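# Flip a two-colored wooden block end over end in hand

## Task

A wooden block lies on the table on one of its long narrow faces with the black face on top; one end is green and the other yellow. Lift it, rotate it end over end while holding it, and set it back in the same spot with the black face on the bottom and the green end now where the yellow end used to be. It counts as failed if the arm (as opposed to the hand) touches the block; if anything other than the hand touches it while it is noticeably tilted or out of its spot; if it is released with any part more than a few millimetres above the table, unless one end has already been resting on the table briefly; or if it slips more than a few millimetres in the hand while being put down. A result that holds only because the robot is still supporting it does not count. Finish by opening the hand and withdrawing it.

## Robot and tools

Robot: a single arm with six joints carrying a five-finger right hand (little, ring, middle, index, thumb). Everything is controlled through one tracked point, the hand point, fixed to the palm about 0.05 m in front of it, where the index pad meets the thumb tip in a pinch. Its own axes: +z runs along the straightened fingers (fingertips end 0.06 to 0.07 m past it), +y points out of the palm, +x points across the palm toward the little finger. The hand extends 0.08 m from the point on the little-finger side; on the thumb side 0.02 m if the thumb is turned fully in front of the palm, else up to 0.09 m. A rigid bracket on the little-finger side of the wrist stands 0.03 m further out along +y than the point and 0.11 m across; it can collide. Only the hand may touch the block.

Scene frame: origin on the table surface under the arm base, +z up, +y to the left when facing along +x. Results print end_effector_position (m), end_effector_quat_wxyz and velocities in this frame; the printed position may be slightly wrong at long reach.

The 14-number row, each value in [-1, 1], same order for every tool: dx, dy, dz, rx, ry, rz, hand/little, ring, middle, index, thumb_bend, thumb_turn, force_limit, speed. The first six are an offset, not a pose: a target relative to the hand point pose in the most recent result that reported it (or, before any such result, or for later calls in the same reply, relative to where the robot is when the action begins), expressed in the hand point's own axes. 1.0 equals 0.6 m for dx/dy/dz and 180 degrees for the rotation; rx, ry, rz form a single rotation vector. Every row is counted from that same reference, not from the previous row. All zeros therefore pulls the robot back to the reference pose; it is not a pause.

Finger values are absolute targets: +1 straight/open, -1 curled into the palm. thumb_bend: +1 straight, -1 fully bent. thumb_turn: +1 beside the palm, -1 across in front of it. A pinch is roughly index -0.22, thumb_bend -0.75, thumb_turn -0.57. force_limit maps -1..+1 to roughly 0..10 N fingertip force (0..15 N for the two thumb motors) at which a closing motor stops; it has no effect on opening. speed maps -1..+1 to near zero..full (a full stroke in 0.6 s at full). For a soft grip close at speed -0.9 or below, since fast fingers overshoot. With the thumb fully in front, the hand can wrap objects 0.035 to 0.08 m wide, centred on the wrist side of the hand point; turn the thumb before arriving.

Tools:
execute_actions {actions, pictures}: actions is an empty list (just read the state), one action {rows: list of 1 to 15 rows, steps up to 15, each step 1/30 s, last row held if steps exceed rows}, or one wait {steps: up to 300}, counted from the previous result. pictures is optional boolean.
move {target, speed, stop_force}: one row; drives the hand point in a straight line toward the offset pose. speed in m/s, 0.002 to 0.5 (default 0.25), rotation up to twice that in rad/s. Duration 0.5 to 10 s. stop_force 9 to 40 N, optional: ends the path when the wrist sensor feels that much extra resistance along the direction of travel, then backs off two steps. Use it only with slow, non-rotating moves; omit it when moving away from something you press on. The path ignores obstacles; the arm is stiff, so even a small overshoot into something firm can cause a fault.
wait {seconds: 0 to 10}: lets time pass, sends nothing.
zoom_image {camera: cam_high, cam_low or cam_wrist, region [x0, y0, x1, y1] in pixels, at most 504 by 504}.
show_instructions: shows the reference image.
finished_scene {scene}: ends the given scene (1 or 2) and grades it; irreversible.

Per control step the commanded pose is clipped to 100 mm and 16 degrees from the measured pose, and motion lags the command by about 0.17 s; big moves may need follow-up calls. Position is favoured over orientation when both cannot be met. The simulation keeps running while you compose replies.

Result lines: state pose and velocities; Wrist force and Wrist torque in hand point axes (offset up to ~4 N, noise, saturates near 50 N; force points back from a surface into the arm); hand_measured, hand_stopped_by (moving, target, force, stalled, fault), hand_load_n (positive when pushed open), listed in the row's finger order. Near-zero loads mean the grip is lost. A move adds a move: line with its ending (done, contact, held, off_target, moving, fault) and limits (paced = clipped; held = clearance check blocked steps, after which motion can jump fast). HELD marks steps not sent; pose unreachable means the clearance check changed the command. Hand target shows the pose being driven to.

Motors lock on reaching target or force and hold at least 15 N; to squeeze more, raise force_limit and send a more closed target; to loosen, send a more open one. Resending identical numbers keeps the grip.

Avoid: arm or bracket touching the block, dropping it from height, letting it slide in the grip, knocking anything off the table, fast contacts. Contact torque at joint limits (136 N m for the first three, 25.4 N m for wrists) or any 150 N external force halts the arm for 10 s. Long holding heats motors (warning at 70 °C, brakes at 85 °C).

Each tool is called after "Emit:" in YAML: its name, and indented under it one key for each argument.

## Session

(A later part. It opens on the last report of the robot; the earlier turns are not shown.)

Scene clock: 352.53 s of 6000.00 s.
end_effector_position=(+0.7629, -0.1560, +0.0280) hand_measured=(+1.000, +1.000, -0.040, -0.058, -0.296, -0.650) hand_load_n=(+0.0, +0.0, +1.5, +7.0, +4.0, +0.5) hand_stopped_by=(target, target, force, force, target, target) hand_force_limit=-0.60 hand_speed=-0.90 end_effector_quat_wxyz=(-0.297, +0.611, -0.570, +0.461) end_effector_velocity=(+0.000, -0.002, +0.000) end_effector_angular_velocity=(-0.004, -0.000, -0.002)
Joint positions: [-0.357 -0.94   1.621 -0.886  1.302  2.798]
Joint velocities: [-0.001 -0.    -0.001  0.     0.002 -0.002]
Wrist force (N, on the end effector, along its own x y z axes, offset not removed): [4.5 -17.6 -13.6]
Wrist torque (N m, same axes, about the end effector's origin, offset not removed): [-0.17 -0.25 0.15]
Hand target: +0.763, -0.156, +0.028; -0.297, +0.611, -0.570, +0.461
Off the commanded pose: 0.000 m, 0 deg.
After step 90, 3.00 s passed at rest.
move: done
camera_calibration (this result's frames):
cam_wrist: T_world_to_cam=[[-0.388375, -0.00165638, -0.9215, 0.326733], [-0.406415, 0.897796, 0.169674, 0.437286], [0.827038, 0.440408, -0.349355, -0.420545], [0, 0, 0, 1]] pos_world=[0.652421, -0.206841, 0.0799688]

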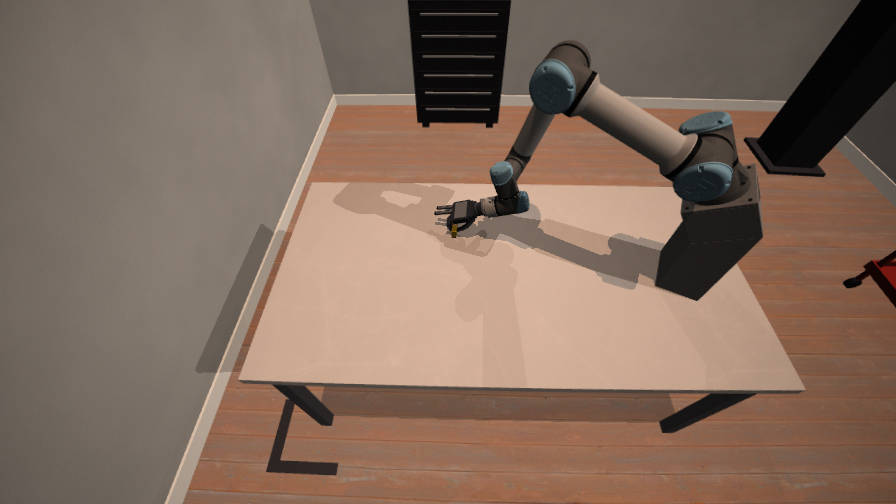

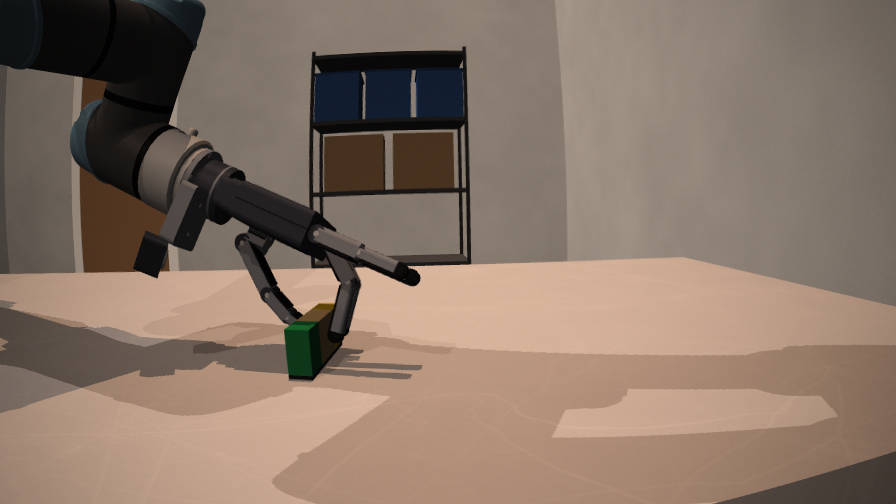

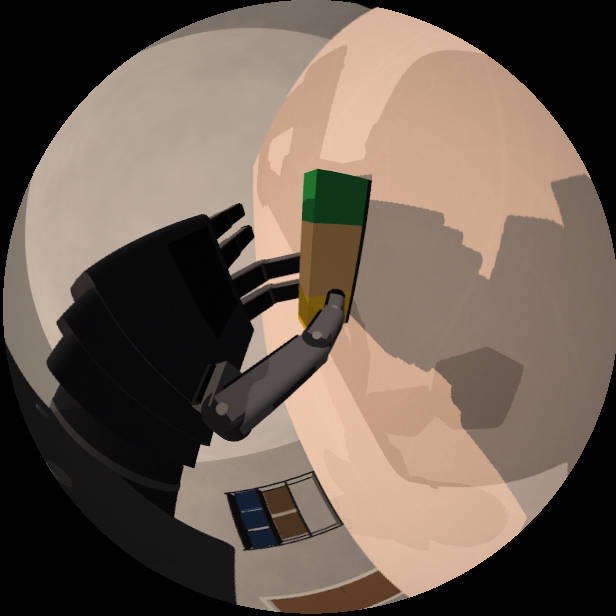

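Emit:
move:
  target: [0.0008,-0.0030,-0.0013,0,0,0, 1,1,-0.25,-0.3,-0.30,-0.65, -0.6,-0.9]
  speed: 0.004

Emit:
move:
  target: [0.0064,0.0006,0.0023,0,0,0, 1,1,-0.25,-0.3,-0.30,-0.65, -0.6,-0.9]
  speed: 0.006

Emit:
move:
  target: [-0.0005,0.0018,0.0008,0,0,0, 1,1,-0.25,-0.3,-0.30,-0.65, -0.6,-0.9]
  speed: 0.003

Emit:
zoom_image:
  camera: "cam_low"
  region: [240, 280, 400, 400]

Scene clock: 371.20 s of 6000.00 s.
end_effector_position=(+0.7629, -0.1560, +0.0299) hand_measured=(+1.000, +1.000, -0.040, -0.058, -0.296, -0.650) hand_load_n=(+0.0, +0.0, +2.0, +7.5, +7.0, +1.0) hand_stopped_by=(target, target, force, force, target, target) hand_force_limit=-0.60 hand_speed=-0.90 end_effector_quat_wxyz=(-0.297, +0.611, -0.570, +0.461) end_effector_velocity=(+0.001, -0.001, +0.002) end_effector_angular_velocity=(-0.001, -0.002, +0.001)
Joint positions: [-0.357 -0.944  1.624 -0.884  1.302  2.798]
Joint velocities: [-0.001 -0.003  0.001  0.    -0.002 -0.   ]
Wrist force (N, on the end effector, along its own x y z axes, offset not removed): [-0.4 -0.3 1.5]
Wrist torque (N m, same axes, about the end effector's origin, offset not removed): [0.02 0.05 0.06]
Hand target: +0.763, -0.156, +0.030; -0.297, +0.611, -0.570, +0.461
Off the commanded pose: 0.000 m, 0 deg.
After step 90, 14.93 s passed at rest.
move: done
camera_calibration (this result's frames):
cam_wrist: T_world_to_cam=[[-0.388412, -0.00179276, -0.921484, 0.328521], [-0.406395, 0.897828, 0.169552, 0.436979], [0.82703, 0.440342, -0.349456, -0.419881], [0, 0, 0, 1]] pos_world=[0.652442, -0.206851, 0.081907]

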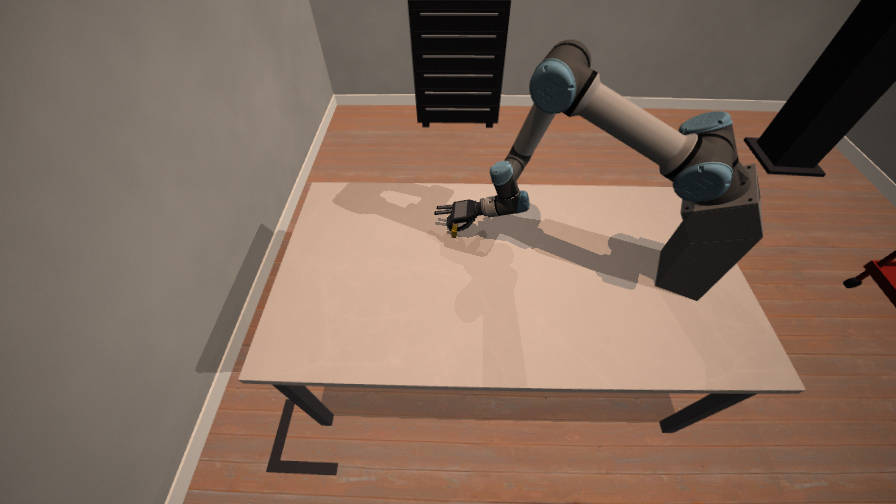

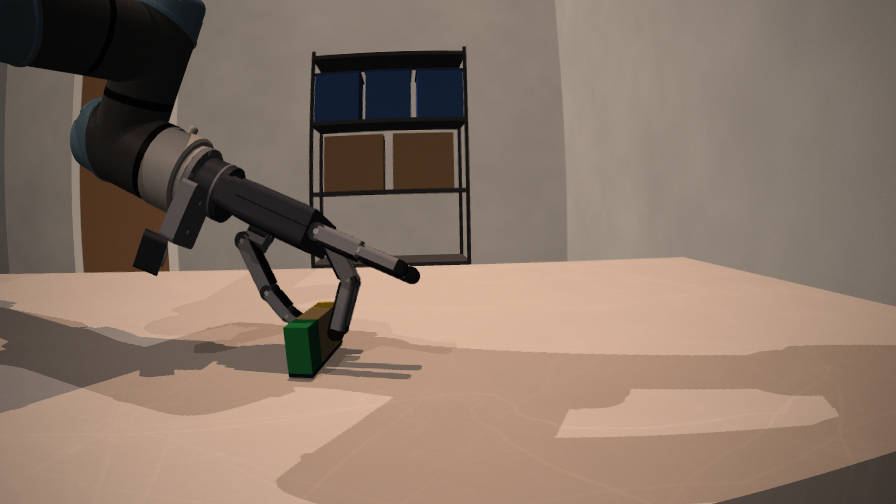

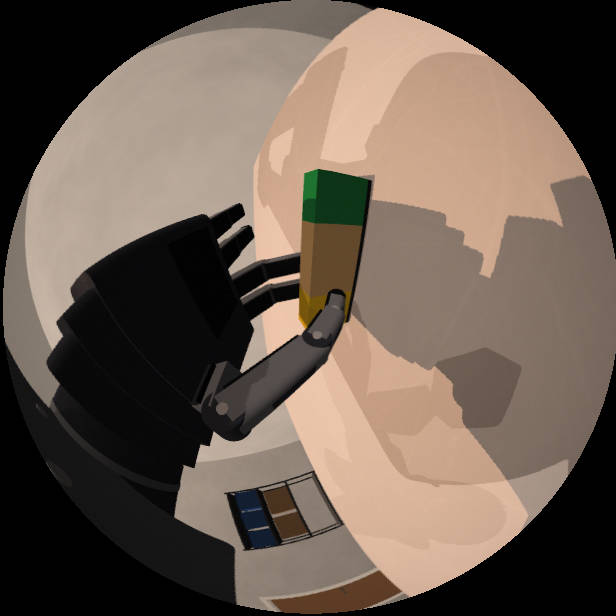

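Scene clock: 372.10 s of 6000.00 s.
end_effector_position=(+0.7637, -0.1599, +0.0299) hand_measured=(+1.000, +1.000, -0.040, -0.058, -0.296, -0.650) hand_load_n=(+0.0, +0.0, +2.0, +7.5, +7.0, +1.0) hand_stopped_by=(target, target, force, force, target, target) hand_force_limit=-0.60 hand_speed=-0.90 end_effector_quat_wxyz=(-0.297, +0.611, -0.570, +0.461) end_effector_velocity=(+0.001, -0.002, +0.001) end_effector_angular_velocity=(-0.001, -0.002, -0.001)
Joint positions: [-0.362 -0.944  1.619 -0.88   1.296  2.799]
Joint velocities: [-0.003 -0.002 -0.002  0.001 -0.002  0.001]
Wrist force (N, on the end effector, along its own x y z axes, offset not removed): [0.3 -0.3 2.0]
Wrist torque (N m, same axes, about the end effector's origin, offset not removed): [-0.02 -0.08 0.09]
Hand target: +0.764, -0.160, +0.030; -0.297, +0.611, -0.570, +0.461
Off the commanded pose: 0.000 m, 0 deg.
move: done
camera_calibration (this result's frames):
cam_wrist: T_world_to_cam=[[-0.388409, -0.00179866, -0.921486, 0.328815], [-0.406394, 0.89783, 0.169544, 0.440784], [0.827032, 0.440339, -0.349456, -0.418813], [0, 0, 0, 1]] pos_world=[0.653218, -0.210738, 0.0819101]

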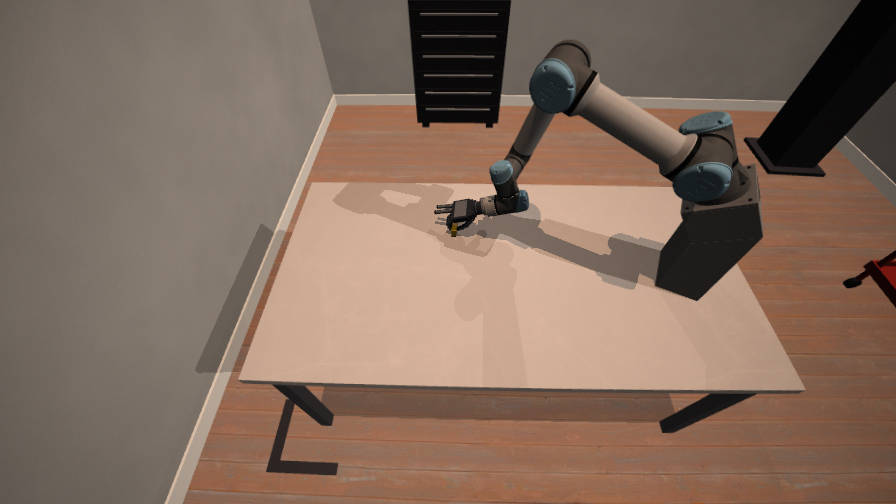

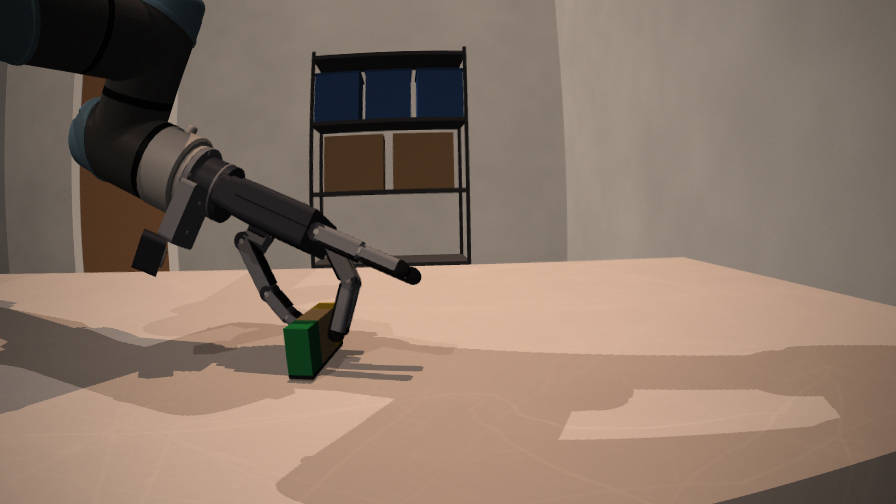

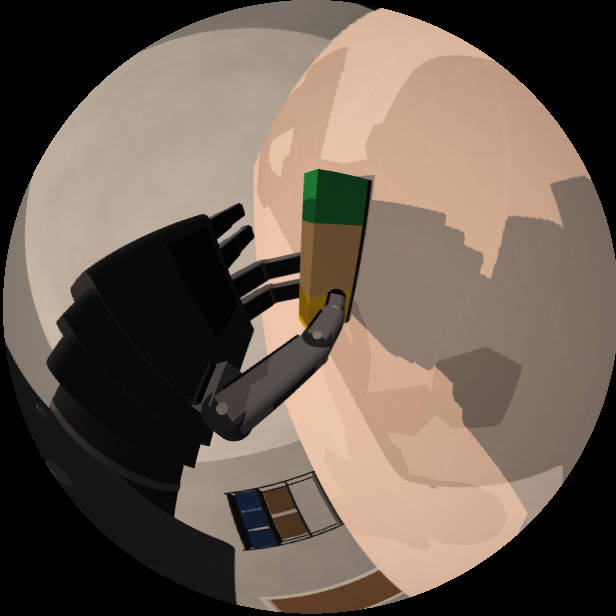

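Scene clock: 372.80 s of 6000.00 s.
end_effector_position=(+0.7637, -0.1599, +0.0287) hand_measured=(+1.000, +1.000, -0.040, -0.058, -0.296, -0.650) hand_load_n=(+0.0, +0.0, +2.0, +7.5, +6.5, +0.5) hand_stopped_by=(target, target, force, force, target, target) hand_force_limit=-0.60 hand_speed=-0.90 end_effector_quat_wxyz=(-0.297, +0.611, -0.570, +0.461) end_effector_velocity=(-0.000, +0.000, -0.001) end_effector_angular_velocity=(-0.002, +0.001, +0.000)
Joint positions: [-0.362 -0.942  1.617 -0.881  1.296  2.799]
Joint velocities: [ 0.     0.001 -0.001  0.     0.001 -0.002]
Wrist force (N, on the end effector, along its own x y z axes, offset not removed): [-0.5 -1.3 1.1]
Wrist torque (N m, same axes, about the end effector's origin, offset not removed): [-0.01 0.03 0.13]
Hand target: +0.764, -0.160, +0.029; -0.297, +0.611, -0.570, +0.461
Off the commanded pose: 0.000 m, 0 deg.
move: done
camera_calibration (this result's frames):
cam_wrist: T_world_to_cam=[[-0.388385, -0.00179273, -0.921495, 0.32773], [-0.406404, 0.897826, 0.169541, 0.440997], [0.827039, 0.440347, -0.349431, -0.419217], [0, 0, 0, 1]] pos_world=[0.653217, -0.21075, 0.0807478]

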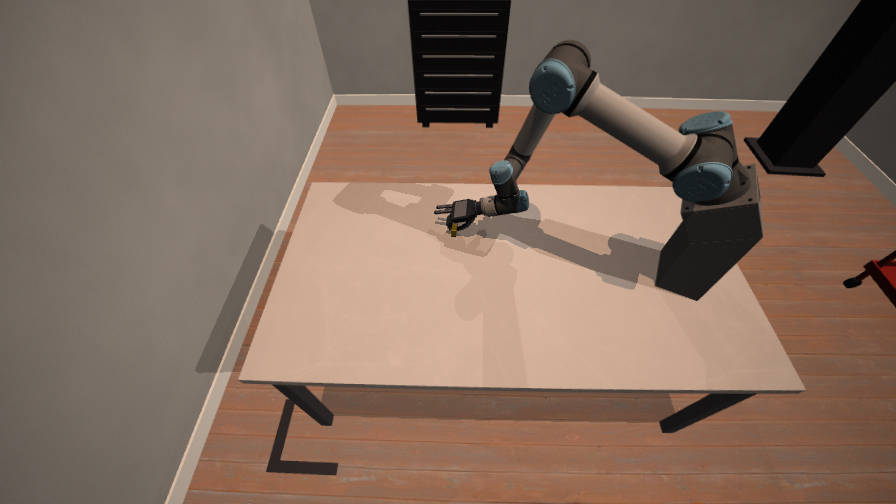

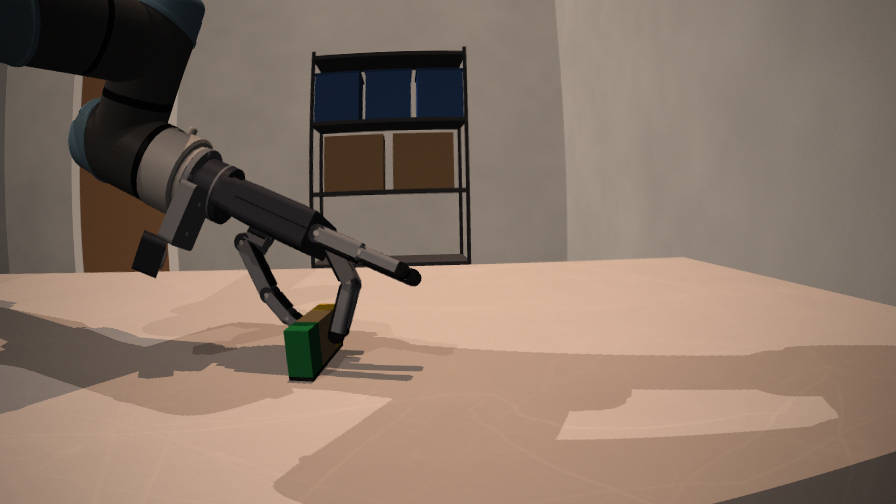

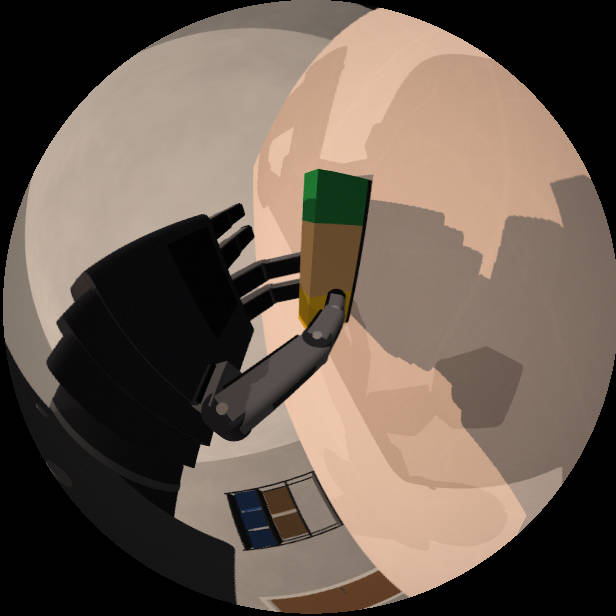

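Region (240, 280, 400, 400) of cam_low's 896x504 image, scaled by 3.150, with more detail than that image has; it fills the top 378 rows of this view, and the rest is white.

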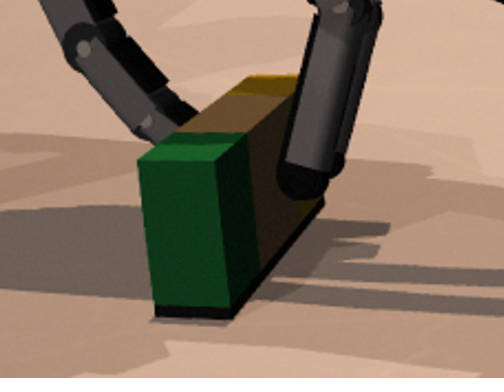

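Emit:
execute_actions:
  actions:
    - {"rows": [[0,0,0,0,0,0, 1,1,0.3,0.3,-0.30,-0.65, -0.6,-0.6]], "steps": 15}
  pictures: false

Emit:
execute_actions:
  actions:
    - {"steps": 10}
  pictures: false

Emit:
move:
  target: [0.0380,-0.1380,-0.0895,0,0,0, 1,1,0.3,0.3,-0.30,-0.65, -0.6,-0.6]
  speed: 0.08

Emit:
zoom_image:
  camera: "cam_low"
  region: [240, 280, 400, 400]

Scene clock: 381.20 s of 6000.00 s.
end_effector_position=(+0.7637, -0.1598, +0.0287) hand_measured=(+1.000, +1.000, +0.224, +0.204, -0.300, -0.650) hand_load_n=(+0.0, +0.0, +0.0, +0.0, +0.0, +0.0) hand_stopped_by=(target, target, moving, moving, target, target) hand_force_limit=-0.60 hand_speed=-0.60 end_effector_quat_wxyz=(-0.297, +0.611, -0.570, +0.461) end_effector_velocity=(+0.000, -0.000, +0.000) end_effector_angular_velocity=(-0.001, -0.001, +0.000)
Joint positions: [-0.362 -0.941  1.617 -0.881  1.296  2.799]
Joint velocities: [ 0.    -0.    -0.001 -0.     0.    -0.   ]
Wrist force (N, on the end effector, along its own x y z axes, offset not removed): [-0.7 0.8 1.4]
Wrist torque (N m, same axes, about the end effector's origin, offset not removed): [0.33 0.07 0.10]
Hand target: +0.764, -0.160, +0.029; -0.297, +0.611, -0.570, +0.461
Off the commanded pose: 0.000 m, 0 deg.
Steps of this call (steps 1 to 90: nothing new was sent; then 4.90 s passed at rest; steps 91 to 105: all 15 steps of this action). Readings (end_effector_position | what the end effector reports):
91: (+0.7637, -0.1598, +0.0287) | hand_measured=(+1.000, +1.000, -0.040, -0.058, -0.296, -0.650) hand_load_n=(+0.0, +0.0, +2.5, +8.0, +6.5, +0.5) hand_stopped_by=(target, target, moving, moving, target, target) hand_force_limit=-0.60 hand_speed=-0.60
92: (+0.7637, -0.1598, +0.0287) | hand_measured=(+1.000, +1.000, -0.040, -0.058, -0.296, -0.650) hand_load_n=(+0.0, +0.0, +2.5, +8.0, +6.5, +0.5) hand_stopped_by=(target, target, moving, moving, target, target) hand_force_limit=-0.60 hand_speed=-0.60
94: (+0.7637, -0.1598, +0.0287) | hand_measured=(+1.000, +1.000, -0.022, -0.040, -0.298, -0.650) hand_load_n=(+0.0, +0.0, +0.0, +3.0, +2.0, +0.0) hand_stopped_by=(target, target, moving, moving, target, target) hand_force_limit=-0.60 hand_speed=-0.60
98: (+0.7637, -0.1598, +0.0287) | hand_measured=(+1.000, +1.000, +0.068, +0.050, -0.300, -0.650) hand_load_n=(+0.0, +0.0, +0.0, +0.0, +0.0, +0.0) hand_stopped_by=(target, target, moving, moving, target, target) hand_force_limit=-0.60 hand_speed=-0.60
105: the state above

Scene clock: 381.53 s of 6000.00 s.
end_effector_position=(+0.7638, -0.1599, +0.0287) hand_measured=(+1.000, +1.000, +0.300, +0.300, -0.300, -0.650) hand_load_n=(+0.0, +0.0, +0.0, +0.0, +0.0, +0.0) hand_stopped_by=(target, target, target, target, target, target) hand_force_limit=-0.60 hand_speed=-0.60 end_effector_quat_wxyz=(-0.297, +0.611, -0.570, +0.461) end_effector_velocity=(-0.000, +0.000, -0.000) end_effector_angular_velocity=(+0.000, +0.000, +0.000)
Joint positions: [-0.362 -0.942  1.617 -0.881  1.296  2.799]
Joint velocities: [-0.  0. -0. -0. -0.  0.]
Wrist force (N, on the end effector, along its own x y z axes, offset not removed): [-1.4 -0.9 2.6]
Wrist torque (N m, same axes, about the end effector's origin, offset not removed): [-0.21 0.11 0.00]
Hand target: +0.764, -0.160, +0.029; -0.297, +0.611, -0.570, +0.461
Off the commanded pose: 0.000 m, 0 deg.
Steps of this call (steps 1 to 10: nothing new was sent). Readings (end_effector_position | what the end effector reports):
1: (+0.7637, -0.1598, +0.0287) | hand_measured=(+1.000, +1.000, +0.246, +0.228, -0.300, -0.650) hand_load_n=(+0.0, +0.0, +0.0, +0.0, +0.0, +0.0) hand_stopped_by=(target, target, moving, moving, target, target) hand_force_limit=-0.60 hand_speed=-0.60
2: (+0.7637, -0.1598, +0.0287) | hand_measured=(+1.000, +1.000, +0.268, +0.250, -0.300, -0.650) hand_load_n=(+0.0, +0.0, +0.0, +0.0, +0.0, +0.0) hand_stopped_by=(target, target, moving, moving, target, target) hand_force_limit=-0.60 hand_speed=-0.60
4: (+0.7637, -0.1599, +0.0287) | hand_measured=(+1.000, +1.000, +0.300, +0.294, -0.300, -0.650) hand_load_n=(+0.0, +0.0, +0.0, +0.0, +0.0, +0.0) hand_stopped_by=(target, target, moving, moving, target, target) hand_force_limit=-0.60 hand_speed=-0.60
8: (+0.7637, -0.1599, +0.0287) | hand_measured=(+1.000, +1.000, +0.300, +0.300, -0.300, -0.650) hand_load_n=(+0.0, +0.0, +0.0, +0.0, +0.0, +0.0) hand_stopped_by=(target, target, target, target, target, target) hand_force_limit=-0.60 hand_speed=-0.60
10: the state above

Scene clock: 383.50 s of 6000.00 s.
end_effector_position=(+0.7486, -0.1588, +0.1286) hand_measured=(+1.000, +1.000, +0.300, +0.300, -0.300, -0.650) hand_load_n=(+0.0, +0.0, +0.0, +0.0, +0.0, +0.0) hand_stopped_by=(target, target, target, target, target, target) hand_force_limit=-0.60 hand_speed=-0.60 end_effector_quat_wxyz=(-0.297, +0.611, -0.570, +0.461) end_effector_velocity=(+0.000, +0.000, +0.002) end_effector_angular_velocity=(-0.000, -0.001, +0.000)
Joint positions: [-0.379 -1.182  1.784 -0.808  1.28   2.802]
Joint velocities: [ 0.    -0.005  0.002  0.002 -0.    -0.   ]
Wrist force (N, on the end effector, along its own x y z axes, offset not removed): [-0.7 -0.4 2.9]
Wrist torque (N m, same axes, about the end effector's origin, offset not removed): [-0.07 0.05 0.07]
Hand target: +0.749, -0.159, +0.129; -0.297, +0.611, -0.570, +0.461
Off the commanded pose: 0.000 m, 0 deg.
move: done
camera_calibration (this result's frames):
cam_wrist: T_world_to_cam=[[-0.388313, -0.00186557, -0.921526, 0.413879], [-0.406447, 0.897823, 0.169451, 0.416954], [0.827051, 0.440352, -0.349394, -0.372299], [0, 0, 0, 1]] pos_world=[0.638094, -0.209637, 0.180667]

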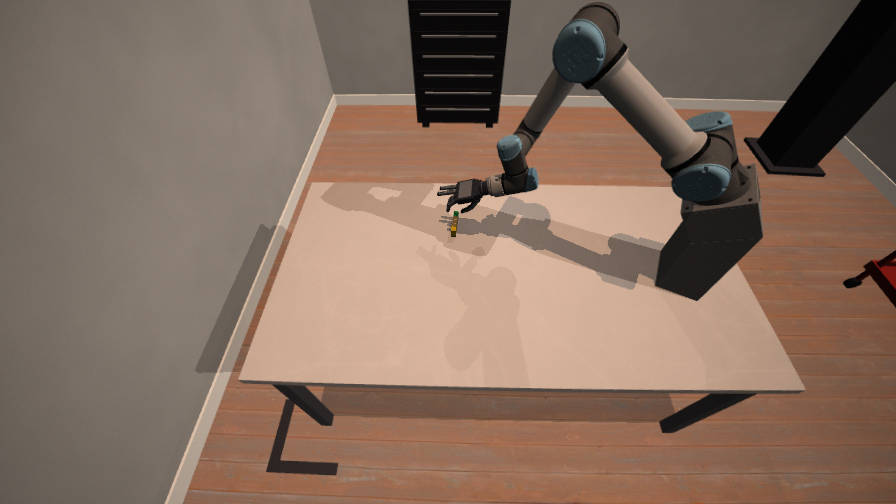

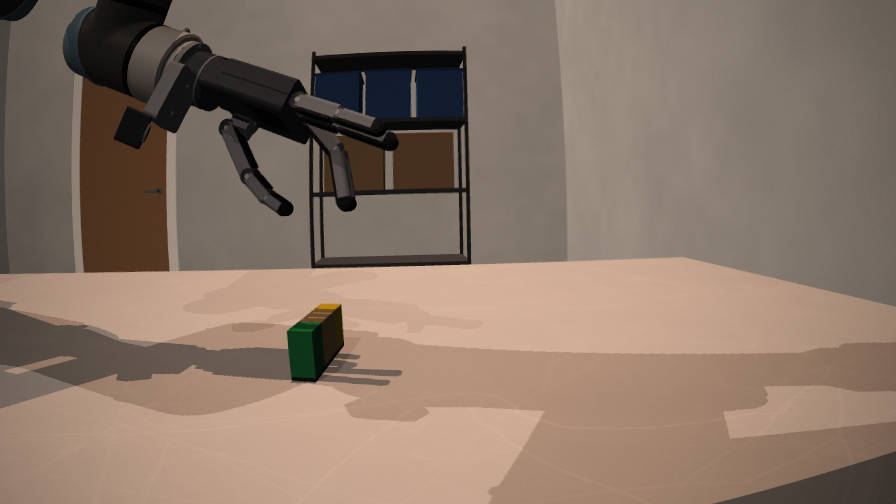

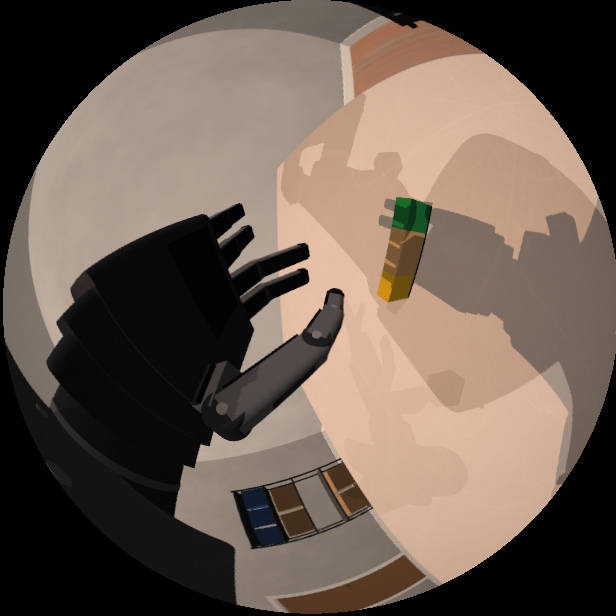

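Region (240, 280, 400, 400) of cam_low's 896x504 image, scaled by 3.150, with more detail than that image has; it fills the top 378 rows of this view, and the rest is white.

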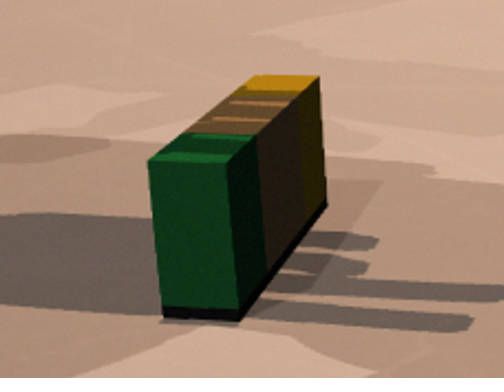

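Emit:
finished_scene:
  scene: 2

The scene is finished: the task was done.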